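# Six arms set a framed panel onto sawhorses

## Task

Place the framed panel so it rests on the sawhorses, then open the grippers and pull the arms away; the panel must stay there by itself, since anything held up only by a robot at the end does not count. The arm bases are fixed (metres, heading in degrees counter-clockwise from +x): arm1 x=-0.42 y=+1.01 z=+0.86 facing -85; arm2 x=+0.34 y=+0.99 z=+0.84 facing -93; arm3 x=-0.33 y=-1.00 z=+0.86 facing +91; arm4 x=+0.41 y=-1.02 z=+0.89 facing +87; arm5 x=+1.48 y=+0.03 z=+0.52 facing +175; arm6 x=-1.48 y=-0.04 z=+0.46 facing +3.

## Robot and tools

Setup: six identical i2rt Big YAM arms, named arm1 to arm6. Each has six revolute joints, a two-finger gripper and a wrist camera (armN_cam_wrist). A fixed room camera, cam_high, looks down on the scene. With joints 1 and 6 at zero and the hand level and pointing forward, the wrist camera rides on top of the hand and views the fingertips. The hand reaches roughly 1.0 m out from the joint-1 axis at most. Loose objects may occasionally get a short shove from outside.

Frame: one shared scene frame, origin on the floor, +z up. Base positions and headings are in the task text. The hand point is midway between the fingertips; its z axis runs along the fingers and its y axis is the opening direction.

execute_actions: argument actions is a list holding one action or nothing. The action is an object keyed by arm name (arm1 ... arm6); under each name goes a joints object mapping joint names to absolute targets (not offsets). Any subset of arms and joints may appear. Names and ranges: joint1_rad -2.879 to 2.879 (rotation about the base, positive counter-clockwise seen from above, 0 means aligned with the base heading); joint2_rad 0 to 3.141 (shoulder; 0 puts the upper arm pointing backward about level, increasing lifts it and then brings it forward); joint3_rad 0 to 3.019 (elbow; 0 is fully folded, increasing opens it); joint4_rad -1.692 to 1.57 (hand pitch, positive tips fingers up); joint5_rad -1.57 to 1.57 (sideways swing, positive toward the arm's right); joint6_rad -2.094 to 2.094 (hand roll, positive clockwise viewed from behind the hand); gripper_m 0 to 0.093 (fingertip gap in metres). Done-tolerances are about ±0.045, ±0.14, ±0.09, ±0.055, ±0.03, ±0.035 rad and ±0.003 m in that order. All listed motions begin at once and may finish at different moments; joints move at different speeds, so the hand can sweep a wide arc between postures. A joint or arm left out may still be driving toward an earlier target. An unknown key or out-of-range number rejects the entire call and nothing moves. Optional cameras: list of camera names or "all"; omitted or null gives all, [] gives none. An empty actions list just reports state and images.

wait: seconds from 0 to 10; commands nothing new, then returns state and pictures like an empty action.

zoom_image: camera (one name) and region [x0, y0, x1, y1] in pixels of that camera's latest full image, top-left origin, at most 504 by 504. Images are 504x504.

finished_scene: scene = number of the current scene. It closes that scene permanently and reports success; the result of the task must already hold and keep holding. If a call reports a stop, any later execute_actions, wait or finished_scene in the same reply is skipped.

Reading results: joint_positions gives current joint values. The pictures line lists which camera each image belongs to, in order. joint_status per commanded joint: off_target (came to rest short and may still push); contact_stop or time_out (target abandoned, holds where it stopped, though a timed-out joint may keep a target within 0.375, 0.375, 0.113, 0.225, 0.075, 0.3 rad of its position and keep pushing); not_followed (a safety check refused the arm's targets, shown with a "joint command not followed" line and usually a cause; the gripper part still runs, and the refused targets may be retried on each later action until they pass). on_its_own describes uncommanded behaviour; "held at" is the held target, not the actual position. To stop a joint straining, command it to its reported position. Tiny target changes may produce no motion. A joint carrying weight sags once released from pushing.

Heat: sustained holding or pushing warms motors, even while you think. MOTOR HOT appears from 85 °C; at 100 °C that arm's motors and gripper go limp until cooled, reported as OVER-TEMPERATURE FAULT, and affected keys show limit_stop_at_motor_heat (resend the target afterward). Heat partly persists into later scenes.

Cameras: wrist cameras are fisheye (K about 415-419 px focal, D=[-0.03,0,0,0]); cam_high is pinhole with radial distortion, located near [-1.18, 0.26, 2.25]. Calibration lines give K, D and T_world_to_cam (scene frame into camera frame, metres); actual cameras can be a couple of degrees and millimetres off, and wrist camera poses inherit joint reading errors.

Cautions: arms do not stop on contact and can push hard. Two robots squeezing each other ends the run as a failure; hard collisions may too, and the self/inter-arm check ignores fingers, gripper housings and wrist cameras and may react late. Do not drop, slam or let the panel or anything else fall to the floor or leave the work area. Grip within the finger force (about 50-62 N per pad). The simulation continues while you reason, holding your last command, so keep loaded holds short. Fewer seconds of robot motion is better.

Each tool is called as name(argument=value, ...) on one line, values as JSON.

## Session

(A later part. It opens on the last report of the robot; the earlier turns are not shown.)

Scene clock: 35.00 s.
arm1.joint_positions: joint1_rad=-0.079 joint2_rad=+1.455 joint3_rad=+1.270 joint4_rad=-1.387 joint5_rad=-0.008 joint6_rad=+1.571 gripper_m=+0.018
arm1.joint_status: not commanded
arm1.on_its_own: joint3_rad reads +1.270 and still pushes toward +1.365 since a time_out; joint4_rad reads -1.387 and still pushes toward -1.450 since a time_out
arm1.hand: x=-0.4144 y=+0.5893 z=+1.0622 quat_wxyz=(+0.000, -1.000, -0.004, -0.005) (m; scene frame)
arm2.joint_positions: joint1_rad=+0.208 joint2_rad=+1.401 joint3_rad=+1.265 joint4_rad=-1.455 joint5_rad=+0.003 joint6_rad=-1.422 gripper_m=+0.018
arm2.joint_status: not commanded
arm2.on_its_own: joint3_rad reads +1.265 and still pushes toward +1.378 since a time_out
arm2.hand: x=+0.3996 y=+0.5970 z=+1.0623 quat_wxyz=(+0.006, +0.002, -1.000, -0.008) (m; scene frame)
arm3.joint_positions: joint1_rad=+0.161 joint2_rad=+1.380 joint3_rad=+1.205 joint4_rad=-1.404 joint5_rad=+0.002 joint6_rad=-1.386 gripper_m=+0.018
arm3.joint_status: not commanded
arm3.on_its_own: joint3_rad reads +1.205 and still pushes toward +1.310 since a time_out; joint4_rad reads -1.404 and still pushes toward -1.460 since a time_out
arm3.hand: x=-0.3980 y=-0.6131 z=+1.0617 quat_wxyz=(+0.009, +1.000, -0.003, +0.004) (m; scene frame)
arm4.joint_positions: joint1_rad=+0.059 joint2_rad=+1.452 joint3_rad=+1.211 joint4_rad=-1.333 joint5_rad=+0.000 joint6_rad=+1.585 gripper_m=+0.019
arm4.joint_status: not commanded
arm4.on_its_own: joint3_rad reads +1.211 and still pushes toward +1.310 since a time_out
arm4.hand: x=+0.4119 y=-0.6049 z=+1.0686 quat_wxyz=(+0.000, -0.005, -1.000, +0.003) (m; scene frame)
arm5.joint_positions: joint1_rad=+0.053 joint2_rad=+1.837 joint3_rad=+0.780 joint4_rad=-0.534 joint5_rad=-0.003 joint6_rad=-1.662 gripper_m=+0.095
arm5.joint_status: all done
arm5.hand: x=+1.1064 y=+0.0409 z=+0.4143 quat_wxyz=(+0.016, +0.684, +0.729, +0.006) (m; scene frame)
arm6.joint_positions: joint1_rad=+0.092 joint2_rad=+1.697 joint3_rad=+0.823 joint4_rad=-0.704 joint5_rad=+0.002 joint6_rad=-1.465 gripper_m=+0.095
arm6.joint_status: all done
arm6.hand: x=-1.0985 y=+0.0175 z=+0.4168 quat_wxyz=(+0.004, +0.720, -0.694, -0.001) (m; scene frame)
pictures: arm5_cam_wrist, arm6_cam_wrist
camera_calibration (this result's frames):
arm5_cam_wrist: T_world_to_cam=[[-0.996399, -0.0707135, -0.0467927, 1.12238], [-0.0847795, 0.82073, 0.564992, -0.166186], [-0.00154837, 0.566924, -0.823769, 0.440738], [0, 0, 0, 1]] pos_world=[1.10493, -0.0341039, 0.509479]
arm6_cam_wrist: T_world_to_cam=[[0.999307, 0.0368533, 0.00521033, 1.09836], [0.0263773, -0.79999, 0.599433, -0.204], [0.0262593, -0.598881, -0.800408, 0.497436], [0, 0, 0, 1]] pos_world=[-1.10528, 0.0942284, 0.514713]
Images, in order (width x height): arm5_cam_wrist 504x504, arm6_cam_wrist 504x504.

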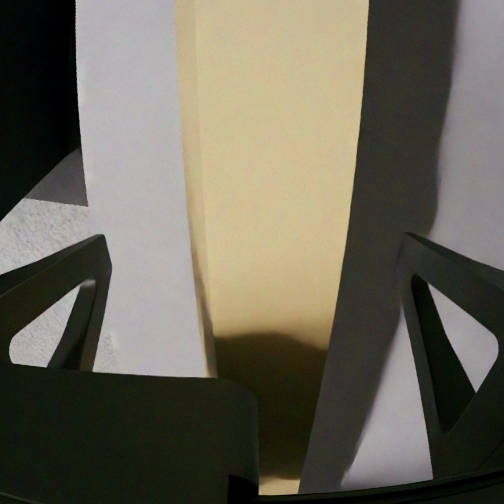

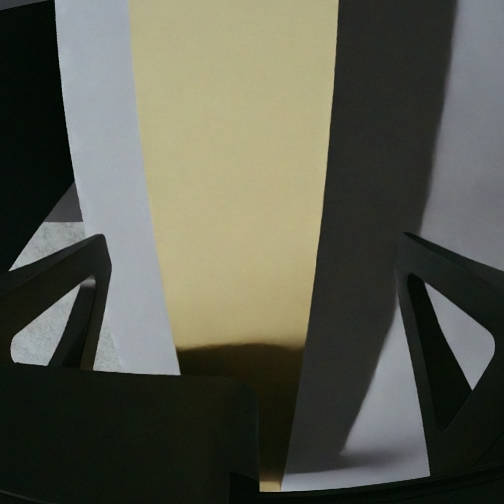

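execute_actions(actions=[{"arm5":{"joints":{"joint2_rad":1.915,"joint3_rad":0.96,"joint4_rad":-0.59}},"arm6":{"joints":{"joint2_rad":1.80,"joint3_rad":1.0,"joint4_rad":-0.75}}}], cameras=[])

execute_actions(actions=[{"arm5":{"joints":{"joint2_rad":2.0,"joint3_rad":1.13,"joint4_rad":-0.63}},"arm6":{"joints":{"joint2_rad":1.90,"joint3_rad":1.175,"joint4_rad":-0.78}}}], cameras=["arm5_cam_wrist","arm6_cam_wrist","cam_high"])

Scene clock: 36.77 s.
arm1.joint_positions: joint1_rad=-0.079 joint2_rad=+1.455 joint3_rad=+1.270 joint4_rad=-1.387 joint5_rad=-0.008 joint6_rad=+1.571 gripper_m=+0.018
arm1.joint_status: not commanded
arm1.on_its_own: joint3_rad reads +1.270 and still pushes toward +1.365 since a time_out; joint4_rad reads -1.387 and still pushes toward -1.450 since a time_out
arm1.hand: x=-0.4144 y=+0.5893 z=+1.0622 quat_wxyz=(+0.000, -1.000, -0.004, -0.005) (m; scene frame)
arm2.joint_positions: joint1_rad=+0.208 joint2_rad=+1.401 joint3_rad=+1.265 joint4_rad=-1.455 joint5_rad=+0.003 joint6_rad=-1.422 gripper_m=+0.018
arm2.joint_status: not commanded
arm2.on_its_own: joint3_rad reads +1.265 and still pushes toward +1.378 since a time_out
arm2.hand: x=+0.3996 y=+0.5970 z=+1.0623 quat_wxyz=(+0.006, +0.002, -1.000, -0.008) (m; scene frame)
arm3.joint_positions: joint1_rad=+0.161 joint2_rad=+1.380 joint3_rad=+1.205 joint4_rad=-1.404 joint5_rad=+0.002 joint6_rad=-1.386 gripper_m=+0.018
arm3.joint_status: not commanded
arm3.on_its_own: joint3_rad reads +1.205 and still pushes toward +1.310 since a time_out; joint4_rad reads -1.404 and still pushes toward -1.460 since a time_out
arm3.hand: x=-0.3980 y=-0.6131 z=+1.0617 quat_wxyz=(+0.009, +1.000, -0.003, +0.004) (m; scene frame)
arm4.joint_positions: joint1_rad=+0.059 joint2_rad=+1.452 joint3_rad=+1.211 joint4_rad=-1.333 joint5_rad=+0.000 joint6_rad=+1.585 gripper_m=+0.019
arm4.joint_status: not commanded
arm4.on_its_own: joint3_rad reads +1.211 and still pushes toward +1.310 since a time_out
arm4.hand: x=+0.4119 y=-0.6049 z=+1.0686 quat_wxyz=(+0.000, -0.005, -1.000, +0.003) (m; scene frame)
arm5.joint_positions: joint1_rad=+0.053 joint2_rad=+1.923 joint3_rad=+0.898 joint4_rad=-0.604 joint5_rad=-0.002 joint6_rad=-1.662 gripper_m=+0.095
arm5.joint_status: all done
arm5.hand: x=+1.0767 y=+0.0417 z=+0.4049 quat_wxyz=(+0.031, +0.684, +0.729, +0.019) (m; scene frame)
arm6.joint_positions: joint1_rad=+0.092 joint2_rad=+1.784 joint3_rad=+0.928 joint4_rad=-0.770 joint5_rad=-0.001 joint6_rad=-1.465 gripper_m=+0.095
arm6.joint_status: all done
arm6.hand: x=-1.0741 y=+0.0215 z=+0.4099 quat_wxyz=(+0.023, +0.719, -0.694, -0.018) (m; scene frame)
pictures: none
No camera images: the call's "cameras" was empty. Leave "cameras" out to get every camera's image.

Scene clock: 38.77 s.
arm1.joint_positions: joint1_rad=-0.079 joint2_rad=+1.455 joint3_rad=+1.270 joint4_rad=-1.387 joint5_rad=-0.008 joint6_rad=+1.571 gripper_m=+0.018
arm1.joint_status: not commanded
arm1.on_its_own: joint3_rad reads +1.270 and still pushes toward +1.365 since a time_out; joint4_rad reads -1.387 and still pushes toward -1.450 since a time_out
arm1.hand: x=-0.4144 y=+0.5893 z=+1.0622 quat_wxyz=(+0.000, -1.000, -0.004, -0.005) (m; scene frame)
arm2.joint_positions: joint1_rad=+0.208 joint2_rad=+1.401 joint3_rad=+1.265 joint4_rad=-1.455 joint5_rad=+0.003 joint6_rad=-1.422 gripper_m=+0.018
arm2.joint_status: not commanded
arm2.on_its_own: joint3_rad reads +1.265 and still pushes toward +1.378 since a time_out
arm2.hand: x=+0.3996 y=+0.5970 z=+1.0623 quat_wxyz=(+0.006, +0.002, -1.000, -0.008) (m; scene frame)
arm3.joint_positions: joint1_rad=+0.161 joint2_rad=+1.380 joint3_rad=+1.205 joint4_rad=-1.404 joint5_rad=+0.002 joint6_rad=-1.386 gripper_m=+0.018
arm3.joint_status: not commanded
arm3.on_its_own: joint3_rad reads +1.205 and still pushes toward +1.310 since a time_out; joint4_rad reads -1.404 and still pushes toward -1.460 since a time_out
arm3.hand: x=-0.3980 y=-0.6131 z=+1.0617 quat_wxyz=(+0.009, +1.000, -0.003, +0.004) (m; scene frame)
arm4.joint_positions: joint1_rad=+0.059 joint2_rad=+1.452 joint3_rad=+1.211 joint4_rad=-1.333 joint5_rad=+0.000 joint6_rad=+1.585 gripper_m=+0.019
arm4.joint_status: not commanded
arm4.on_its_own: joint3_rad reads +1.211 and still pushes toward +1.310 since a time_out
arm4.hand: x=+0.4119 y=-0.6049 z=+1.0686 quat_wxyz=(+0.000, -0.005, -1.000, +0.003) (m; scene frame)
arm5.joint_positions: joint1_rad=+0.053 joint2_rad=+1.991 joint3_rad=+0.986 joint4_rad=-0.735 joint5_rad=-0.002 joint6_rad=-1.662 gripper_m=+0.095
arm5.joint_status: joint3_rad time_out (moved +0.089 of +0.232); joint4_rad time_out (moved -0.130 of -0.026); the others done
arm5.on_its_own: joint3_rad reads +0.986 and still pushes toward +1.099 since a time_out; joint4_rad reads -0.735 and still pushes toward -0.630 since a time_out
arm5.hand: x=+1.0749 y=+0.0419 z=+0.3982 quat_wxyz=(+0.071, +0.681, +0.726, +0.056) (m; scene frame)
arm6.joint_positions: joint1_rad=+0.092 joint2_rad=+1.860 joint3_rad=+1.019 joint4_rad=-0.904 joint5_rad=-0.005 joint6_rad=-1.468 gripper_m=+0.095
arm6.joint_status: joint3_rad time_out (moved +0.091 of +0.247); joint4_rad time_out (moved -0.134 of -0.010); the others done
arm6.on_its_own: joint3_rad reads +1.019 and still pushes toward +1.131 since a time_out; joint4_rad reads -0.904 and still pushes toward -0.780 since a time_out
arm6.hand: x=-1.0724 y=+0.0223 z=+0.4049 quat_wxyz=(+0.068, +0.717, -0.691, -0.056) (m; scene frame)
pictures: arm5_cam_wrist, arm6_cam_wrist, cam_high
camera_calibration (this result's frames):
arm5_cam_wrist: T_world_to_cam=[[-0.978293, -0.0726166, -0.194085, 1.1295], [-0.168867, 0.822211, 0.543555, -0.0616543], [0.120108, 0.564531, -0.816627, 0.293378], [0, 0, 0, 1]] pos_world=[1.05934, -0.0329072, 0.492312]
arm6_cam_wrist: T_world_to_cam=[[0.986176, 0.0374165, -0.161419, 1.12562], [0.128091, -0.790123, 0.599415, -0.0848729], [-0.105113, -0.611805, -0.783994, 0.342898], [0, 0, 0, 1]] pos_world=[-1.06315, 0.100609, 0.501401]
Images, in order (width x height): arm5_cam_wrist 504x504, arm6_cam_wrist 504x504, cam_high 504x504.

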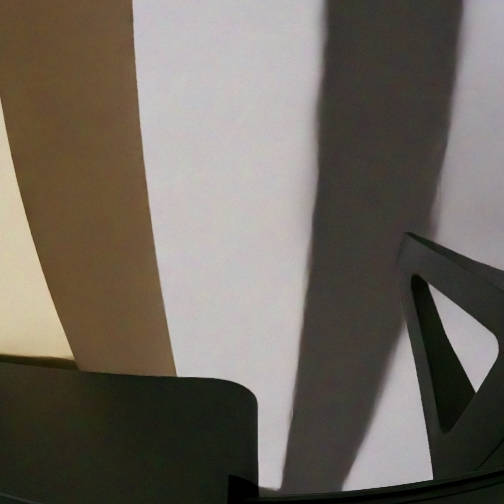

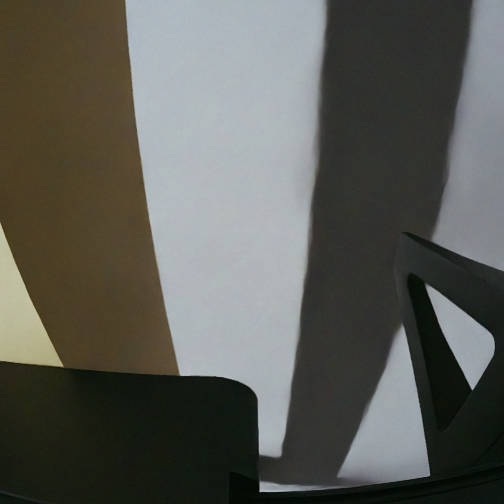

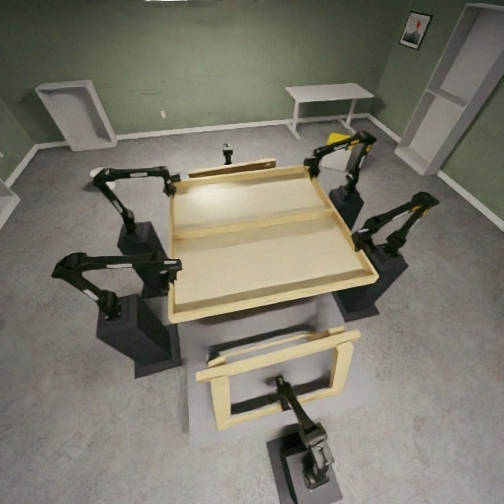

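execute_actions(actions=[{"arm5":{"joints":{"joint2_rad":1.62,"joint3_rad":0.84,"joint4_rad":-0.79}},"arm6":{"joints":{"joint2_rad":1.53,"joint3_rad":0.91,"joint4_rad":-0.95}}}], cameras=[])

execute_actions(actions=[{"arm5":{"joints":{"joint2_rad":1.10,"joint3_rad":0.88,"joint4_rad":0.19,"joint6_rad":0,"joint5_rad":-0.08}},"arm6":{"joints":{"joint2_rad":1.04,"joint3_rad":1.0,"joint4_rad":0.02,"joint6_rad":0,"joint5_rad":0.1}}}], cameras=["arm5_cam_wrist","arm6_cam_wrist","cam_high"])

Scene clock: 40.87 s.
arm1.joint_positions: joint1_rad=-0.079 joint2_rad=+1.455 joint3_rad=+1.270 joint4_rad=-1.387 joint5_rad=-0.008 joint6_rad=+1.571 gripper_m=+0.018
arm1.joint_status: not commanded
arm1.on_its_own: joint3_rad reads +1.270 and still pushes toward +1.365 since a time_out; joint4_rad reads -1.387 and still pushes toward -1.450 since a time_out
arm1.hand: x=-0.4144 y=+0.5893 z=+1.0622 quat_wxyz=(+0.000, -1.000, -0.004, -0.005) (m; scene frame)
arm2.joint_positions: joint1_rad=+0.208 joint2_rad=+1.401 joint3_rad=+1.265 joint4_rad=-1.455 joint5_rad=+0.003 joint6_rad=-1.422 gripper_m=+0.018
arm2.joint_status: not commanded
arm2.on_its_own: joint3_rad reads +1.265 and still pushes toward +1.378 since a time_out
arm2.hand: x=+0.3996 y=+0.5970 z=+1.0623 quat_wxyz=(+0.006, +0.002, -1.000, -0.008) (m; scene frame)
arm3.joint_positions: joint1_rad=+0.161 joint2_rad=+1.380 joint3_rad=+1.205 joint4_rad=-1.404 joint5_rad=+0.002 joint6_rad=-1.386 gripper_m=+0.018
arm3.joint_status: not commanded
arm3.on_its_own: joint3_rad reads +1.205 and still pushes toward +1.310 since a time_out; joint4_rad reads -1.404 and still pushes toward -1.460 since a time_out
arm3.hand: x=-0.3980 y=-0.6131 z=+1.0617 quat_wxyz=(+0.009, +1.000, -0.003, +0.004) (m; scene frame)
arm4.joint_positions: joint1_rad=+0.059 joint2_rad=+1.452 joint3_rad=+1.211 joint4_rad=-1.333 joint5_rad=+0.000 joint6_rad=+1.585 gripper_m=+0.019
arm4.joint_status: not commanded
arm4.on_its_own: joint3_rad reads +1.211 and still pushes toward +1.310 since a time_out
arm4.hand: x=+0.4119 y=-0.6049 z=+1.0686 quat_wxyz=(+0.000, -0.005, -1.000, +0.003) (m; scene frame)
arm5.joint_positions: joint1_rad=+0.053 joint2_rad=+1.611 joint3_rad=+0.838 joint4_rad=-0.785 joint5_rad=-0.002 joint6_rad=-1.662 gripper_m=+0.095
arm5.joint_status: all done
arm5.hand: x=+1.0934 y=+0.0424 z=+0.5085 quat_wxyz=(+0.003, +0.684, +0.729, -0.005) (m; scene frame)
arm6.joint_positions: joint1_rad=+0.092 joint2_rad=+1.513 joint3_rad=+0.917 joint4_rad=-0.944 joint5_rad=-0.003 joint6_rad=-1.465 gripper_m=+0.095
arm6.joint_status: all done
arm6.hand: x=-1.0876 y=+0.0198 z=+0.5099 quat_wxyz=(-0.012, +0.719, -0.694, +0.008) (m; scene frame)
pictures: none
No camera images: the call's "cameras" was empty. Leave "cameras" out to get every camera's image.

Scene clock: 43.07 s.
arm1.joint_positions: joint1_rad=-0.079 joint2_rad=+1.455 joint3_rad=+1.270 joint4_rad=-1.387 joint5_rad=-0.008 joint6_rad=+1.571 gripper_m=+0.018
arm1.joint_status: not commanded
arm1.on_its_own: joint3_rad reads +1.270 and still pushes toward +1.365 since a time_out; joint4_rad reads -1.387 and still pushes toward -1.450 since a time_out
arm1.hand: x=-0.4144 y=+0.5893 z=+1.0622 quat_wxyz=(+0.000, -1.000, -0.004, -0.005) (m; scene frame)
arm2.joint_positions: joint1_rad=+0.208 joint2_rad=+1.401 joint3_rad=+1.265 joint4_rad=-1.455 joint5_rad=+0.003 joint6_rad=-1.422 gripper_m=+0.018
arm2.joint_status: not commanded
arm2.on_its_own: joint3_rad reads +1.265 and still pushes toward +1.378 since a time_out
arm2.hand: x=+0.3996 y=+0.5970 z=+1.0623 quat_wxyz=(+0.006, +0.002, -1.000, -0.008) (m; scene frame)
arm3.joint_positions: joint1_rad=+0.161 joint2_rad=+1.380 joint3_rad=+1.205 joint4_rad=-1.404 joint5_rad=+0.002 joint6_rad=-1.386 gripper_m=+0.018
arm3.joint_status: not commanded
arm3.on_its_own: joint3_rad reads +1.205 and still pushes toward +1.310 since a time_out; joint4_rad reads -1.404 and still pushes toward -1.460 since a time_out
arm3.hand: x=-0.3980 y=-0.6131 z=+1.0617 quat_wxyz=(+0.009, +1.000, -0.003, +0.004) (m; scene frame)
arm4.joint_positions: joint1_rad=+0.059 joint2_rad=+1.452 joint3_rad=+1.211 joint4_rad=-1.333 joint5_rad=+0.000 joint6_rad=+1.585 gripper_m=+0.019
arm4.joint_status: not commanded
arm4.on_its_own: joint3_rad reads +1.211 and still pushes toward +1.310 since a time_out
arm4.hand: x=+0.4119 y=-0.6049 z=+1.0686 quat_wxyz=(+0.000, -0.005, -1.000, +0.003) (m; scene frame)
arm5.joint_positions: joint1_rad=+0.053 joint2_rad=+1.090 joint3_rad=+0.849 joint4_rad=+0.173 joint5_rad=-0.077 joint6_rad=-0.009 gripper_m=+0.095
arm5.joint_status: all done
arm5.hand: x=+0.9475 y=+0.0372 z=+0.9030 quat_wxyz=(+0.019, +0.734, +0.016, -0.678) (m; scene frame)
arm6.joint_positions: joint1_rad=+0.092 joint2_rad=+1.020 joint3_rad=+0.973 joint4_rad=+0.003 joint5_rad=+0.097 joint6_rad=-0.015 gripper_m=+0.095
arm6.joint_status: all done
arm6.hand: x=-0.9688 y=+0.0198 z=+0.9172 quat_wxyz=(-0.691, +0.023, -0.723, -0.008) (m; scene frame)
pictures: arm5_cam_wrist, arm6_cam_wrist, cam_high
camera_calibration (this result's frames):
arm5_cam_wrist: T_world_to_cam=[[-0.066693, 0.997773, -0.000672251, 0.0243106], [0.639384, 0.0422203, -0.767728, 0.0935631], [-0.76599, -0.0516319, -0.640776, 1.42719], [0, 0, 0, 1]] pos_world=[1.03501, 0.0454819, 0.986358]
arm6_cam_wrist: T_world_to_cam=[[0.0314887, -0.999247, 0.0226626, 0.0329428], [-0.631142, -0.0374602, -0.774762, 0.102745], [0.775028, 0.0100929, -0.631847, 1.45474], [0, 0, 0, 1]] pos_world=[-1.06365, 0.0220843, 0.998029]
Images, in order (width x height): arm5_cam_wrist 504x504, arm6_cam_wrist 504x504, cam_high 504x504.

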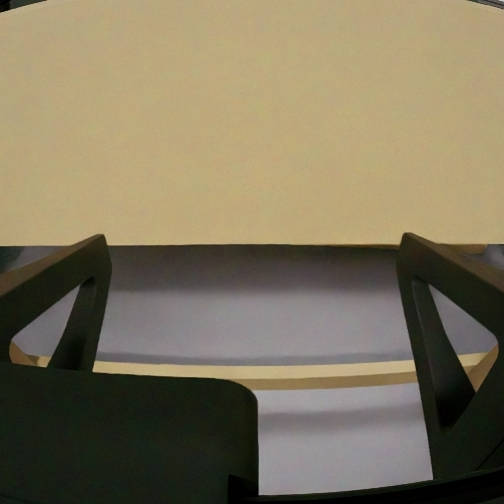

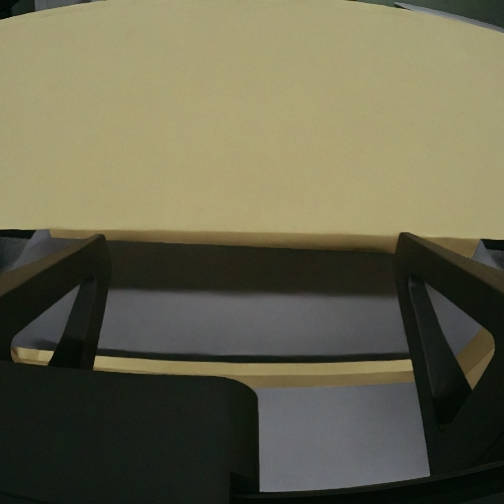

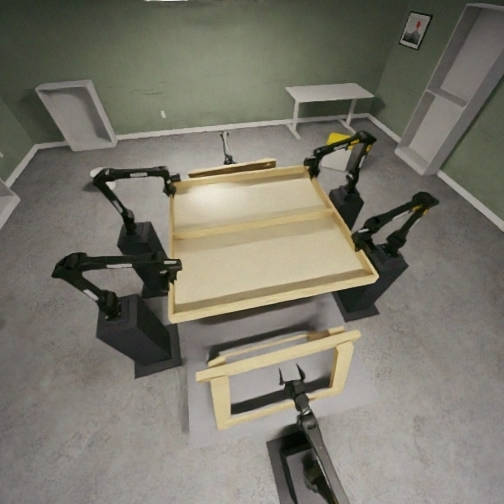

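execute_actions(actions=[{"arm5":{"joints":{"joint2_rad":1.25,"joint3_rad":0.97,"joint4_rad":0.285}},"arm6":{"joints":{"joint2_rad":1.125,"joint3_rad":1.065,"joint4_rad":0.05}}}], cameras=["arm5_cam_wrist","arm6_cam_wrist"])

Scene clock: 44.37 s.
arm1.joint_positions: joint1_rad=-0.079 joint2_rad=+1.455 joint3_rad=+1.270 joint4_rad=-1.387 joint5_rad=-0.008 joint6_rad=+1.571 gripper_m=+0.018
arm1.joint_status: not commanded
arm1.on_its_own: joint3_rad reads +1.270 and still pushes toward +1.365 since a time_out; joint4_rad reads -1.387 and still pushes toward -1.450 since a time_out
arm1.hand: x=-0.4144 y=+0.5893 z=+1.0622 quat_wxyz=(+0.000, -1.000, -0.004, -0.005) (m; scene frame)
arm2.joint_positions: joint1_rad=+0.208 joint2_rad=+1.401 joint3_rad=+1.265 joint4_rad=-1.455 joint5_rad=+0.003 joint6_rad=-1.422 gripper_m=+0.018
arm2.joint_status: not commanded
arm2.on_its_own: joint3_rad reads +1.265 and still pushes toward +1.378 since a time_out
arm2.hand: x=+0.3996 y=+0.5970 z=+1.0623 quat_wxyz=(+0.006, +0.002, -1.000, -0.008) (m; scene frame)
arm3.joint_positions: joint1_rad=+0.161 joint2_rad=+1.380 joint3_rad=+1.205 joint4_rad=-1.404 joint5_rad=+0.002 joint6_rad=-1.386 gripper_m=+0.018
arm3.joint_status: not commanded
arm3.on_its_own: joint3_rad reads +1.205 and still pushes toward +1.310 since a time_out; joint4_rad reads -1.404 and still pushes toward -1.460 since a time_out
arm3.hand: x=-0.3980 y=-0.6131 z=+1.0617 quat_wxyz=(+0.009, +1.000, -0.003, +0.004) (m; scene frame)
arm4.joint_positions: joint1_rad=+0.059 joint2_rad=+1.452 joint3_rad=+1.211 joint4_rad=-1.333 joint5_rad=+0.000 joint6_rad=+1.585 gripper_m=+0.019
arm4.joint_status: not commanded
arm4.on_its_own: joint3_rad reads +1.211 and still pushes toward +1.310 since a time_out
arm4.hand: x=+0.4119 y=-0.6049 z=+1.0686 quat_wxyz=(+0.000, -0.005, -1.000, +0.003) (m; scene frame)
arm5.joint_positions: joint1_rad=+0.053 joint2_rad=+1.192 joint3_rad=+0.903 joint4_rad=+0.274 joint5_rad=-0.081 joint6_rad=-0.007 gripper_m=+0.095
arm5.joint_status: all done
arm5.hand: x=+0.9137 y=+0.0377 z=+0.9072 quat_wxyz=(+0.020, +0.716, +0.017, -0.697) (m; scene frame)
arm6.joint_positions: joint1_rad=+0.092 joint2_rad=+1.114 joint3_rad=+1.014 joint4_rad=+0.035 joint5_rad=+0.097 joint6_rad=-0.015 gripper_m=+0.095
arm6.joint_status: all done
arm6.hand: x=-0.9367 y=+0.0243 z=+0.9036 quat_wxyz=(-0.683, +0.024, -0.730, -0.007) (m; scene frame)
pictures: arm5_cam_wrist, arm6_cam_wrist
camera_calibration (this result's frames):
arm5_cam_wrist: T_world_to_cam=[[-0.0690808, 0.997609, 0.00188382, 0.0214728], [0.598387, 0.0429469, -0.800055, 0.185119], [-0.798223, -0.0541412, -0.599924, 1.39655], [0, 0, 0, 1]] pos_world=[1.00547, 0.0462391, 0.985889]
arm6_cam_wrist: T_world_to_cam=[[0.0319056, -0.999199, 0.0241536, 0.0358308], [-0.646838, -0.039065, -0.761626, 0.0861057], [0.76196, 0.00867663, -0.647566, 1.42324], [0, 0, 0, 1]] pos_world=[-1.0299, 0.0268169, 0.986355]
Images, in order (width x height): arm5_cam_wrist 504x504, arm6_cam_wrist 504x504.

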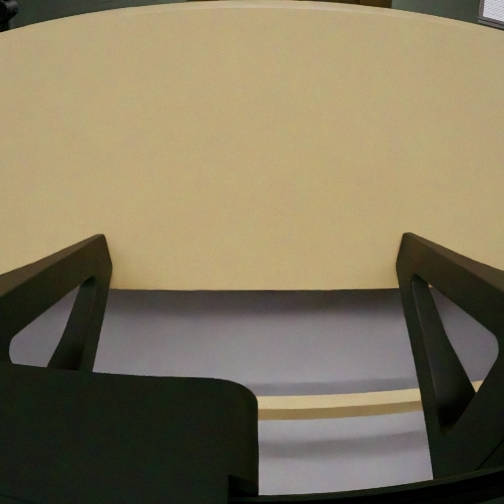

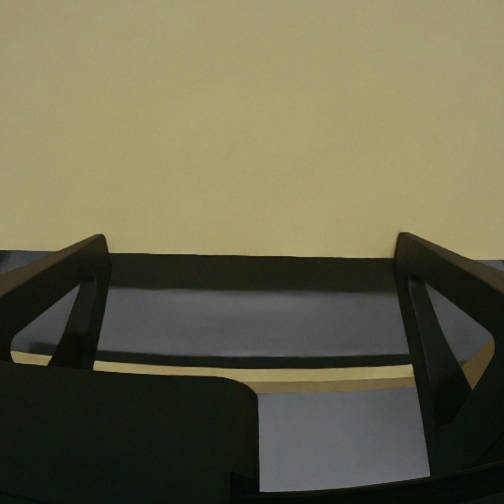

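execute_actions(actions=[{"arm5":{"joints":{"joint2_rad":1.42,"joint3_rad":1.075,"joint4_rad":0.30}},"arm6":{"joints":{"joint2_rad":1.17,"joint3_rad":1.11,"joint4_rad":0.075}}}], cameras=["arm5_cam_wrist","arm6_cam_wrist"])

Scene clock: 46.33 s.
arm1.joint_positions: joint1_rad=-0.079 joint2_rad=+1.455 joint3_rad=+1.270 joint4_rad=-1.387 joint5_rad=-0.008 joint6_rad=+1.571 gripper_m=+0.018
arm1.joint_status: not commanded
arm1.on_its_own: joint3_rad reads +1.270 and still pushes toward +1.365 since a time_out; joint4_rad reads -1.387 and still pushes toward -1.450 since a time_out
arm1.hand: x=-0.4144 y=+0.5893 z=+1.0622 quat_wxyz=(+0.000, -1.000, -0.004, -0.005) (m; scene frame)
arm2.joint_positions: joint1_rad=+0.208 joint2_rad=+1.401 joint3_rad=+1.265 joint4_rad=-1.455 joint5_rad=+0.003 joint6_rad=-1.422 gripper_m=+0.018
arm2.joint_status: not commanded
arm2.on_its_own: joint3_rad reads +1.265 and still pushes toward +1.378 since a time_out
arm2.hand: x=+0.3996 y=+0.5970 z=+1.0623 quat_wxyz=(+0.006, +0.002, -1.000, -0.008) (m; scene frame)
arm3.joint_positions: joint1_rad=+0.161 joint2_rad=+1.380 joint3_rad=+1.205 joint4_rad=-1.404 joint5_rad=+0.002 joint6_rad=-1.386 gripper_m=+0.018
arm3.joint_status: not commanded
arm3.on_its_own: joint3_rad reads +1.205 and still pushes toward +1.310 since a time_out; joint4_rad reads -1.404 and still pushes toward -1.460 since a time_out
arm3.hand: x=-0.3980 y=-0.6131 z=+1.0617 quat_wxyz=(+0.009, +1.000, -0.003, +0.004) (m; scene frame)
arm4.joint_positions: joint1_rad=+0.059 joint2_rad=+1.452 joint3_rad=+1.211 joint4_rad=-1.333 joint5_rad=+0.000 joint6_rad=+1.585 gripper_m=+0.019
arm4.joint_status: not commanded
arm4.on_its_own: joint3_rad reads +1.211 and still pushes toward +1.310 since a time_out
arm4.hand: x=+0.4119 y=-0.6049 z=+1.0686 quat_wxyz=(+0.000, -0.005, -1.000, +0.003) (m; scene frame)
arm5.joint_positions: joint1_rad=+0.060 joint2_rad=+1.355 joint3_rad=+1.053 joint4_rad=+0.317 joint5_rad=-0.079 joint6_rad=-0.011 gripper_m=+0.095
arm5.joint_status: all done
arm5.hand: x=+0.8530 y=+0.0358 z=+0.9169 quat_wxyz=(+0.020, +0.705, +0.021, -0.708) (m; scene frame)
arm6.joint_positions: joint1_rad=+0.092 joint2_rad=+1.118 joint3_rad=+1.017 joint4_rad=+0.039 joint5_rad=+0.097 joint6_rad=-0.015 gripper_m=+0.095
arm6.joint_status: joint3_rad time_out (moved +0.003 of +0.096); the others done
arm6.on_its_own: joint3_rad reads +1.017 and still pushes toward +1.110 since a time_out
arm6.hand: x=-0.9353 y=+0.0245 z=+0.9041 quat_wxyz=(-0.684, +0.024, -0.729, -0.008) (m; scene frame)
pictures: arm5_cam_wrist, arm6_cam_wrist
camera_calibration (this result's frames):
arm5_cam_wrist: T_world_to_cam=[[-0.0732286, 0.997278, 0.00860619, 0.0165266], [0.572989, 0.0491335, -0.818089, 0.267323], [-0.816285, -0.0549763, -0.575027, 1.34642], [0, 0, 0, 1]] pos_world=[0.947097, 0.0444048, 0.992777]
arm6_cam_wrist: T_world_to_cam=[[0.0318532, -0.999207, 0.0239038, 0.0361491], [-0.64511, -0.0388207, -0.763103, 0.090357], [0.763425, 0.00888669, -0.645835, 1.42232], [0, 0, 0, 1]] pos_world=[-1.02869, 0.0269884, 0.986669]
Images, in order (width x height): arm5_cam_wrist 504x504, arm6_cam_wrist 504x504.

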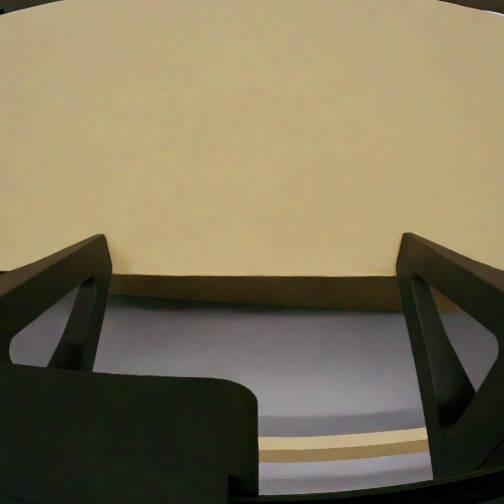

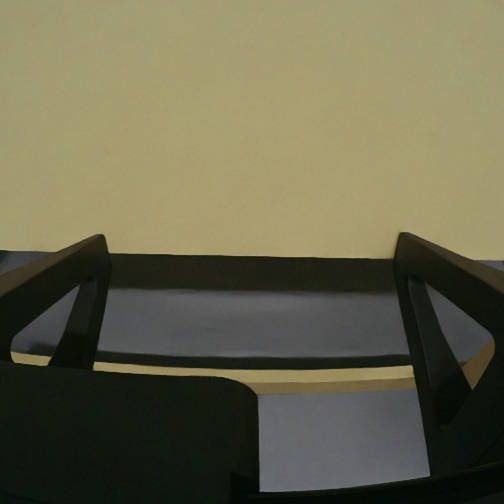

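execute_actions(actions=[{"arm5":{"joints":{"joint2_rad":1.12,"joint3_rad":0.90,"joint4_rad":0.23}},"arm6":{"joints":{"joint2_rad":1.05,"joint3_rad":1.02,"joint4_rad":0.04}}}], cameras=[])

execute_actions(actions=[{"arm5":{"joints":{"joint1_rad":0.54,"joint5_rad":0.43,"gripper_m":0}},"arm6":{"joints":{"joint1_rad":0.653,"joint5_rad":0.66,"gripper_m":0,"joint2_rad":1.15,"joint3_rad":1.11,"joint4_rad":0.08}}}], cameras=[])

execute_actions(actions=[{"arm5":{"joints":{"joint2_rad":1.235,"joint3_rad":0.975,"joint4_rad":0.31}},"arm6":{"joints":{"joint2_rad":1.32,"joint3_rad":1.23,"joint4_rad":0.14}}}], cameras=["arm5_cam_wrist","arm6_cam_wrist","cam_high"])

Scene clock: 49.57 s.
arm1.joint_positions: joint1_rad=-0.079 joint2_rad=+1.455 joint3_rad=+1.270 joint4_rad=-1.387 joint5_rad=-0.008 joint6_rad=+1.571 gripper_m=+0.018
arm1.joint_status: not commanded
arm1.on_its_own: joint3_rad reads +1.270 and still pushes toward +1.365 since a time_out; joint4_rad reads -1.387 and still pushes toward -1.450 since a time_out
arm1.hand: x=-0.4144 y=+0.5893 z=+1.0622 quat_wxyz=(+0.000, -1.000, -0.004, -0.005) (m; scene frame)
arm2.joint_positions: joint1_rad=+0.208 joint2_rad=+1.401 joint3_rad=+1.265 joint4_rad=-1.455 joint5_rad=+0.003 joint6_rad=-1.422 gripper_m=+0.018
arm2.joint_status: not commanded
arm2.on_its_own: joint3_rad reads +1.265 and still pushes toward +1.378 since a time_out
arm2.hand: x=+0.3996 y=+0.5970 z=+1.0623 quat_wxyz=(+0.006, +0.002, -1.000, -0.008) (m; scene frame)
arm3.joint_positions: joint1_rad=+0.161 joint2_rad=+1.380 joint3_rad=+1.205 joint4_rad=-1.404 joint5_rad=+0.002 joint6_rad=-1.386 gripper_m=+0.018
arm3.joint_status: not commanded
arm3.on_its_own: joint3_rad reads +1.205 and still pushes toward +1.310 since a time_out; joint4_rad reads -1.404 and still pushes toward -1.460 since a time_out
arm3.hand: x=-0.3980 y=-0.6131 z=+1.0617 quat_wxyz=(+0.009, +1.000, -0.003, +0.004) (m; scene frame)
arm4.joint_positions: joint1_rad=+0.059 joint2_rad=+1.452 joint3_rad=+1.211 joint4_rad=-1.333 joint5_rad=+0.000 joint6_rad=+1.585 gripper_m=+0.019
arm4.joint_status: not commanded
arm4.on_its_own: joint3_rad reads +1.211 and still pushes toward +1.310 since a time_out
arm4.hand: x=+0.4119 y=-0.6049 z=+1.0686 quat_wxyz=(+0.000, -0.005, -1.000, +0.003) (m; scene frame)
arm5.joint_positions: joint1_rad=+0.050 joint2_rad=+1.124 joint3_rad=+0.876 joint4_rad=+0.231 joint5_rad=-0.079 joint6_rad=-0.009 gripper_m=+0.095
arm5.joint_status: all done
arm5.hand: x=+0.9349 y=+0.0394 z=+0.9162 quat_wxyz=(+0.018, +0.717, +0.016, -0.697) (m; scene frame)
arm6.joint_positions: joint1_rad=+0.092 joint2_rad=+1.048 joint3_rad=+1.017 joint4_rad=+0.033 joint5_rad=+0.097 joint6_rad=-0.015 gripper_m=+0.095
arm6.joint_status: all done
arm6.hand: x=-0.9585 y=+0.0212 z=+0.9384 quat_wxyz=(-0.707, +0.021, -0.707, -0.010) (m; scene frame)
pictures: none
No camera images: the call's "cameras" was empty. Leave "cameras" out to get every camera's image.

Scene clock: 50.80 s.
arm1.joint_positions: joint1_rad=-0.079 joint2_rad=+1.455 joint3_rad=+1.270 joint4_rad=-1.387 joint5_rad=-0.008 joint6_rad=+1.571 gripper_m=+0.018
arm1.joint_status: not commanded
arm1.on_its_own: joint3_rad reads +1.270 and still pushes toward +1.365 since a time_out; joint4_rad reads -1.387 and still pushes toward -1.450 since a time_out
arm1.hand: x=-0.4144 y=+0.5893 z=+1.0622 quat_wxyz=(+0.000, -1.000, -0.004, -0.005) (m; scene frame)
arm2.joint_positions: joint1_rad=+0.208 joint2_rad=+1.401 joint3_rad=+1.265 joint4_rad=-1.455 joint5_rad=+0.003 joint6_rad=-1.422 gripper_m=+0.018
arm2.joint_status: not commanded
arm2.on_its_own: joint3_rad reads +1.265 and still pushes toward +1.378 since a time_out
arm2.hand: x=+0.3996 y=+0.5970 z=+1.0623 quat_wxyz=(+0.006, +0.002, -1.000, -0.008) (m; scene frame)
arm3.joint_positions: joint1_rad=+0.161 joint2_rad=+1.380 joint3_rad=+1.205 joint4_rad=-1.404 joint5_rad=+0.002 joint6_rad=-1.386 gripper_m=+0.018
arm3.joint_status: not commanded
arm3.on_its_own: joint3_rad reads +1.205 and still pushes toward +1.310 since a time_out; joint4_rad reads -1.404 and still pushes toward -1.460 since a time_out
arm3.hand: x=-0.3980 y=-0.6131 z=+1.0617 quat_wxyz=(+0.009, +1.000, -0.003, +0.004) (m; scene frame)
arm4.joint_positions: joint1_rad=+0.059 joint2_rad=+1.452 joint3_rad=+1.211 joint4_rad=-1.333 joint5_rad=+0.000 joint6_rad=+1.585 gripper_m=+0.019
arm4.joint_status: not commanded
arm4.on_its_own: joint3_rad reads +1.211 and still pushes toward +1.310 since a time_out
arm4.hand: x=+0.4119 y=-0.6049 z=+1.0686 quat_wxyz=(+0.000, -0.005, -1.000, +0.003) (m; scene frame)
arm5.joint_positions: joint1_rad=+0.539 joint2_rad=+1.124 joint3_rad=+0.876 joint4_rad=+0.231 joint5_rad=+0.428 joint6_rad=-0.007 gripper_m=+0.001
arm5.joint_status: all done
arm5.hand: x=+0.9719 y=-0.1301 z=+0.9186 quat_wxyz=(+0.009, +0.717, +0.012, -0.697) (m; scene frame)
arm6.joint_positions: joint1_rad=+0.649 joint2_rad=+1.148 joint3_rad=+1.059 joint4_rad=+0.065 joint5_rad=+0.658 joint6_rad=-0.013 gripper_m=+0.001
arm6.joint_status: all done
arm6.hand: x=-1.0089 y=+0.2183 z=+0.9217 quat_wxyz=(-0.700, +0.025, -0.714, -0.004) (m; scene frame)
pictures: none
No camera images: the call's "cameras" was empty. Leave "cameras" out to get every camera's image.

Scene clock: 51.77 s.
arm1.joint_positions: joint1_rad=-0.079 joint2_rad=+1.455 joint3_rad=+1.270 joint4_rad=-1.387 joint5_rad=-0.008 joint6_rad=+1.571 gripper_m=+0.018
arm1.joint_status: not commanded
arm1.on_its_own: joint3_rad reads +1.270 and still pushes toward +1.365 since a time_out; joint4_rad reads -1.387 and still pushes toward -1.450 since a time_out
arm1.hand: x=-0.4144 y=+0.5893 z=+1.0622 quat_wxyz=(+0.000, -1.000, -0.004, -0.005) (m; scene frame)
arm2.joint_positions: joint1_rad=+0.208 joint2_rad=+1.401 joint3_rad=+1.265 joint4_rad=-1.455 joint5_rad=+0.003 joint6_rad=-1.422 gripper_m=+0.018
arm2.joint_status: not commanded
arm2.on_its_own: joint3_rad reads +1.265 and still pushes toward +1.378 since a time_out
arm2.hand: x=+0.3996 y=+0.5970 z=+1.0623 quat_wxyz=(+0.006, +0.002, -1.000, -0.008) (m; scene frame)
arm3.joint_positions: joint1_rad=+0.161 joint2_rad=+1.380 joint3_rad=+1.205 joint4_rad=-1.404 joint5_rad=+0.002 joint6_rad=-1.386 gripper_m=+0.018
arm3.joint_status: not commanded
arm3.on_its_own: joint3_rad reads +1.205 and still pushes toward +1.310 since a time_out; joint4_rad reads -1.404 and still pushes toward -1.460 since a time_out
arm3.hand: x=-0.3980 y=-0.6131 z=+1.0617 quat_wxyz=(+0.009, +1.000, -0.003, +0.004) (m; scene frame)
arm4.joint_positions: joint1_rad=+0.059 joint2_rad=+1.452 joint3_rad=+1.211 joint4_rad=-1.333 joint5_rad=+0.000 joint6_rad=+1.585 gripper_m=+0.019
arm4.joint_status: not commanded
arm4.on_its_own: joint3_rad reads +1.211 and still pushes toward +1.310 since a time_out
arm4.hand: x=+0.4119 y=-0.6049 z=+1.0686 quat_wxyz=(+0.000, -0.005, -1.000, +0.003) (m; scene frame)
arm5.joint_positions: joint1_rad=+0.539 joint2_rad=+1.240 joint3_rad=+0.933 joint4_rad=+0.295 joint5_rad=+0.428 joint6_rad=-0.007 gripper_m=+0.001
arm5.joint_status: all done
arm5.hand: x=+0.9385 y=-0.1467 z=+0.9070 quat_wxyz=(+0.010, +0.715, +0.011, -0.699) (m; scene frame)
arm6.joint_positions: joint1_rad=+0.649 joint2_rad=+1.315 joint3_rad=+1.194 joint4_rad=+0.131 joint5_rad=+0.659 joint6_rad=-0.013 gripper_m=+0.001
arm6.joint_status: all done
arm6.hand: x=-0.9614 y=+0.2580 z=+0.9272 quat_wxyz=(-0.709, +0.017, -0.705, -0.011) (m; scene frame)
pictures: arm5_cam_wrist, arm6_cam_wrist, cam_high
camera_calibration (this result's frames):
arm5_cam_wrist: T_world_to_cam=[[-0.0466626, 0.998875, 0.00850108, 0.180271], [0.595643, 0.0346554, -0.802502, 0.181641], [-0.801893, -0.0323832, -0.596589, 1.40988], [0, 0, 0, 1]] pos_world=[1.0308, -0.140706, 0.985357]
arm6_cam_wrist: T_world_to_cam=[[0.0263486, -0.999612, 0.00906852, 0.278255], [-0.590468, -0.0228828, -0.806737, 0.189068], [0.806631, 0.0159017, -0.590841, 1.44376], [0, 0, 0, 1]] pos_world=[-1.06027, 0.259515, 1.00304]
Images, in order (width x height): arm5_cam_wrist 504x504, arm6_cam_wrist 504x504, cam_high 504x504.

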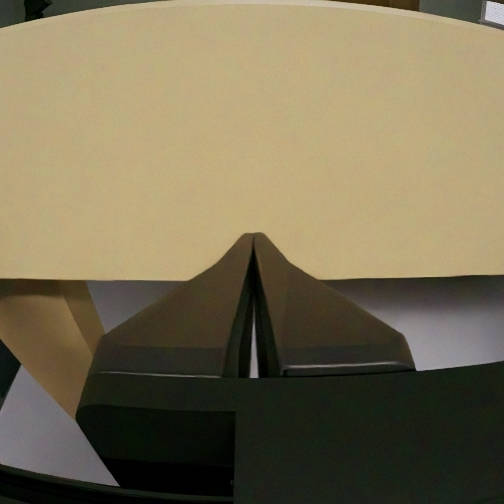

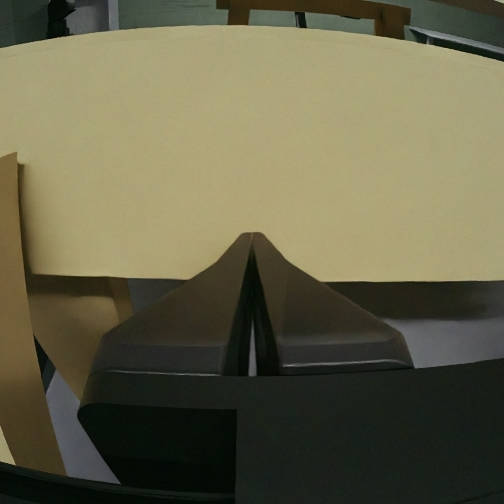

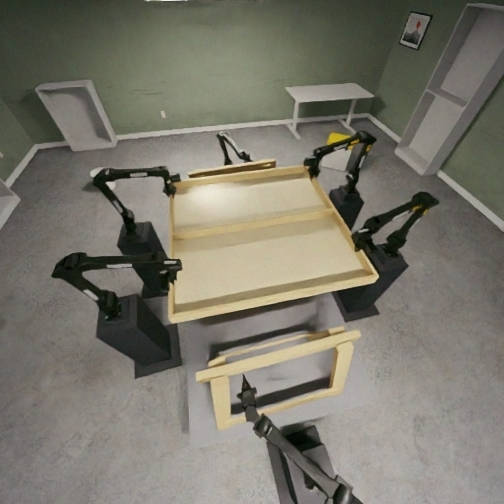

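execute_actions(actions=[{"arm5":{"joints":{"joint1_rad":0.44,"joint2_rad":1.49,"joint3_rad":1.20,"joint4_rad":0.32,"joint5_rad":0.35}},"arm6":{"joints":{"joint1_rad":0.53,"joint2_rad":1.53,"joint3_rad":1.41,"joint4_rad":0.135,"joint5_rad":0.55}}}], cameras=["arm5_cam_wrist","arm6_cam_wrist","cam_high"])

Scene clock: 54.10 s.
arm1.joint_positions: joint1_rad=-0.079 joint2_rad=+1.455 joint3_rad=+1.270 joint4_rad=-1.387 joint5_rad=-0.008 joint6_rad=+1.571 gripper_m=+0.018
arm1.joint_status: not commanded
arm1.on_its_own: joint3_rad reads +1.270 and still pushes toward +1.365 since a time_out; joint4_rad reads -1.387 and still pushes toward -1.450 since a time_out
arm1.hand: x=-0.4144 y=+0.5893 z=+1.0622 quat_wxyz=(+0.000, -1.000, -0.004, -0.005) (m; scene frame)
arm2.joint_positions: joint1_rad=+0.208 joint2_rad=+1.401 joint3_rad=+1.265 joint4_rad=-1.455 joint5_rad=+0.003 joint6_rad=-1.422 gripper_m=+0.018
arm2.joint_status: not commanded
arm2.on_its_own: joint3_rad reads +1.265 and still pushes toward +1.378 since a time_out
arm2.hand: x=+0.3996 y=+0.5970 z=+1.0623 quat_wxyz=(+0.006, +0.002, -1.000, -0.008) (m; scene frame)
arm3.joint_positions: joint1_rad=+0.161 joint2_rad=+1.380 joint3_rad=+1.205 joint4_rad=-1.404 joint5_rad=+0.002 joint6_rad=-1.386 gripper_m=+0.018
arm3.joint_status: not commanded
arm3.on_its_own: joint3_rad reads +1.205 and still pushes toward +1.310 since a time_out; joint4_rad reads -1.404 and still pushes toward -1.460 since a time_out
arm3.hand: x=-0.3980 y=-0.6131 z=+1.0617 quat_wxyz=(+0.009, +1.000, -0.003, +0.004) (m; scene frame)
arm4.joint_positions: joint1_rad=+0.059 joint2_rad=+1.452 joint3_rad=+1.211 joint4_rad=-1.333 joint5_rad=+0.000 joint6_rad=+1.585 gripper_m=+0.019
arm4.joint_status: not commanded
arm4.on_its_own: joint3_rad reads +1.211 and still pushes toward +1.310 since a time_out
arm4.hand: x=+0.4119 y=-0.6049 z=+1.0686 quat_wxyz=(+0.000, -0.005, -1.000, +0.003) (m; scene frame)
arm5.joint_positions: joint1_rad=+0.483 joint2_rad=+1.479 joint3_rad=+1.155 joint4_rad=+0.309 joint5_rad=+0.338 joint6_rad=-0.007 gripper_m=+0.001
arm5.joint_status: all done
arm5.hand: x=+0.8468 y=-0.1668 z=+0.9026 quat_wxyz=(+0.022, +0.716, +0.023, -0.698) (m; scene frame)
arm6.joint_positions: joint1_rad=+0.585 joint2_rad=+1.484 joint3_rad=+1.369 joint4_rad=+0.132 joint5_rad=+0.545 joint6_rad=-0.013 gripper_m=+0.001
arm6.joint_status: joint1_rad time_out (moved -0.064 of -0.119); the others done
arm6.on_its_own: joint1_rad reads +0.585 and still pushes toward +0.530 since a time_out
arm6.hand: x=-0.8916 y=+0.2826 z=+0.9302 quat_wxyz=(-0.711, +0.033, -0.702, -0.030) (m; scene frame)
pictures: arm5_cam_wrist, arm6_cam_wrist, cam_high
camera_calibration (this result's frames):
arm5_cam_wrist: T_world_to_cam=[[-0.0802005, 0.996747, 0.00794421, 0.22464], [0.596231, 0.054358, -0.80097, 0.2348], [-0.798797, -0.0595016, -0.598651, 1.32778], [0, 0, 0, 1]] pos_world=[0.938645, -0.157668, 0.981159]
arm6_cam_wrist: T_world_to_cam=[[0.0758218, -0.997101, 0.00633695, 0.346969], [-0.584099, -0.0495651, -0.810168, 0.249724], [0.808133, 0.057727, -0.586164, 1.37405], [0, 0, 0, 1]] pos_world=[-0.990858, 0.279021, 1.00554]
Images, in order (width x height): arm5_cam_wrist 504x504, arm6_cam_wrist 504x504, cam_high 504x504.

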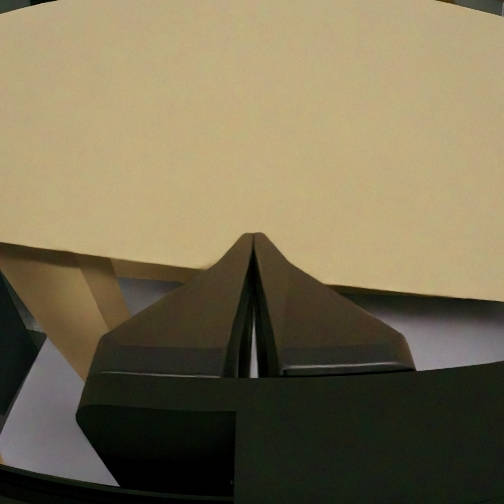

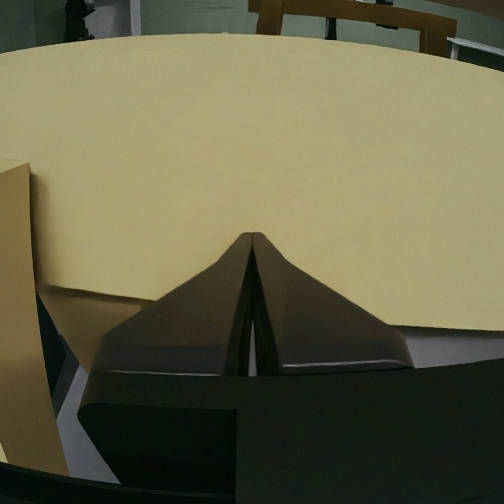

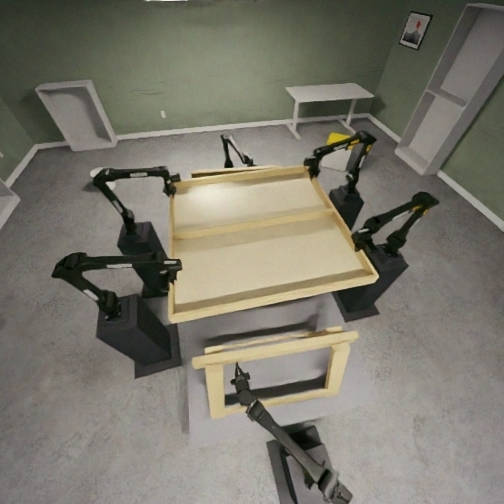

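execute_actions(actions=[{"arm5":{"joints":{"joint1_rad":0.36,"joint2_rad":1.71,"joint3_rad":1.48,"joint4_rad":0.285,"joint5_rad":0.32}},"arm6":{"joints":{"joint1_rad":0.43,"joint2_rad":1.70,"joint3_rad":1.60,"joint4_rad":0.10,"joint5_rad":0.48}}}], cameras=["arm5_cam_wrist","arm6_cam_wrist","cam_high"])

Scene clock: 56.53 s.
arm1.joint_positions: joint1_rad=-0.079 joint2_rad=+1.455 joint3_rad=+1.270 joint4_rad=-1.387 joint5_rad=-0.008 joint6_rad=+1.571 gripper_m=+0.018
arm1.joint_status: not commanded
arm1.on_its_own: joint3_rad reads +1.270 and still pushes toward +1.365 since a time_out; joint4_rad reads -1.387 and still pushes toward -1.450 since a time_out
arm1.hand: x=-0.4144 y=+0.5893 z=+1.0622 quat_wxyz=(+0.000, -1.000, -0.004, -0.005) (m; scene frame)
arm2.joint_positions: joint1_rad=+0.208 joint2_rad=+1.401 joint3_rad=+1.265 joint4_rad=-1.455 joint5_rad=+0.003 joint6_rad=-1.422 gripper_m=+0.018
arm2.joint_status: not commanded
arm2.on_its_own: joint3_rad reads +1.265 and still pushes toward +1.378 since a time_out
arm2.hand: x=+0.3996 y=+0.5970 z=+1.0623 quat_wxyz=(+0.006, +0.002, -1.000, -0.008) (m; scene frame)
arm3.joint_positions: joint1_rad=+0.161 joint2_rad=+1.380 joint3_rad=+1.205 joint4_rad=-1.404 joint5_rad=+0.002 joint6_rad=-1.386 gripper_m=+0.018
arm3.joint_status: not commanded
arm3.on_its_own: joint3_rad reads +1.205 and still pushes toward +1.310 since a time_out; joint4_rad reads -1.404 and still pushes toward -1.460 since a time_out
arm3.hand: x=-0.3980 y=-0.6131 z=+1.0617 quat_wxyz=(+0.009, +1.000, -0.003, +0.004) (m; scene frame)
arm4.joint_positions: joint1_rad=+0.059 joint2_rad=+1.452 joint3_rad=+1.211 joint4_rad=-1.333 joint5_rad=+0.000 joint6_rad=+1.585 gripper_m=+0.019
arm4.joint_status: not commanded
arm4.on_its_own: joint3_rad reads +1.211 and still pushes toward +1.310 since a time_out
arm4.hand: x=+0.4119 y=-0.6049 z=+1.0686 quat_wxyz=(+0.000, -0.005, -1.000, +0.003) (m; scene frame)
arm5.joint_positions: joint1_rad=+0.416 joint2_rad=+1.707 joint3_rad=+1.419 joint4_rad=+0.281 joint5_rad=+0.301 joint6_rad=-0.007 gripper_m=+0.001
arm5.joint_status: joint1_rad time_out (moved -0.067 of -0.123); the others done
arm5.on_its_own: joint1_rad reads +0.416 and still pushes toward +0.360 since a time_out
arm5.hand: x=+0.7498 y=-0.1606 z=+0.8988 quat_wxyz=(+0.012, +0.713, +0.011, -0.701) (m; scene frame)
arm6.joint_positions: joint1_rad=+0.502 joint2_rad=+1.661 joint3_rad=+1.556 joint4_rad=+0.102 joint5_rad=+0.463 joint6_rad=-0.013 gripper_m=+0.001
arm6.joint_status: joint1_rad time_out (moved -0.083 of -0.155); the others done
arm6.on_its_own: joint1_rad reads +0.502 and still pushes toward +0.430 since a time_out
arm6.hand: x=-0.8107 y=+0.2826 z=+0.9175 quat_wxyz=(-0.705, +0.037, -0.708, -0.026) (m; scene frame)
pictures: arm5_cam_wrist, arm6_cam_wrist, cam_high
camera_calibration (this result's frames):
arm5_cam_wrist: T_world_to_cam=[[-0.0495922, 0.998754, 0.00552158, 0.190244], [0.591937, 0.033844, -0.805274, 0.293072], [-0.804457, -0.0366668, -0.592878, 1.25105], [0, 0, 0, 1]] pos_world=[0.842372, -0.154054, 0.976673]
arm6_cam_wrist: T_world_to_cam=[[0.0748626, -0.997058, 0.0164306, 0.330891], [-0.596894, -0.0580038, -0.800221, 0.269605], [0.79882, 0.0500993, -0.599481, 1.308], [0, 0, 0, 1]] pos_world=[-0.908703, 0.280026, 0.994429]
Images, in order (width x height): arm5_cam_wrist 504x504, arm6_cam_wrist 504x504, cam_high 504x504.

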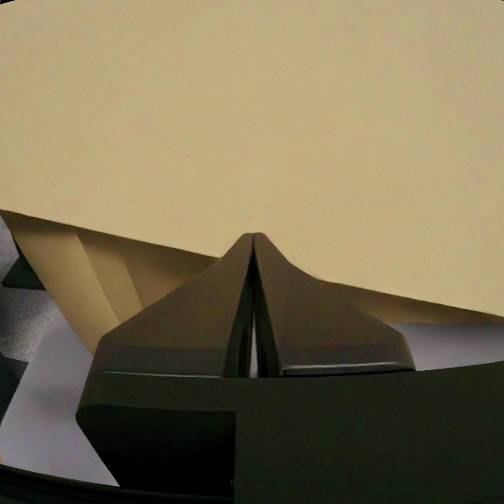

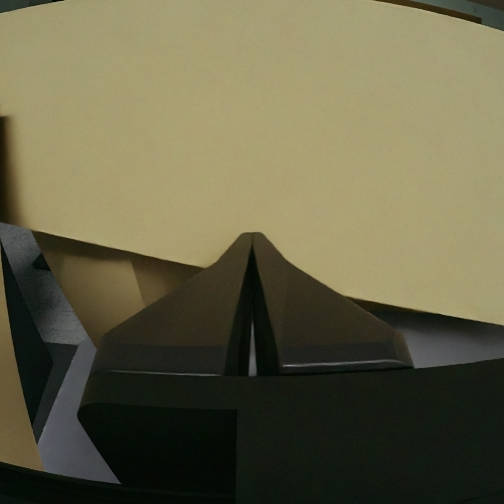

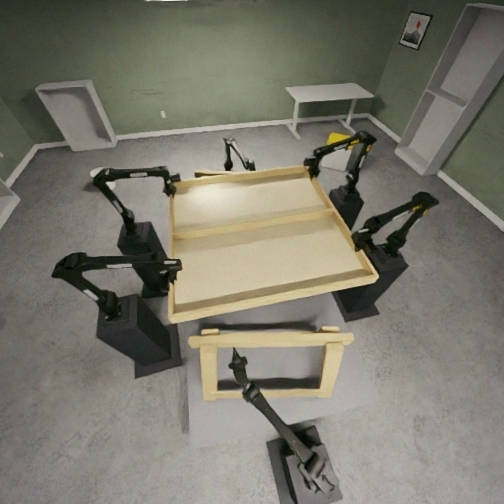

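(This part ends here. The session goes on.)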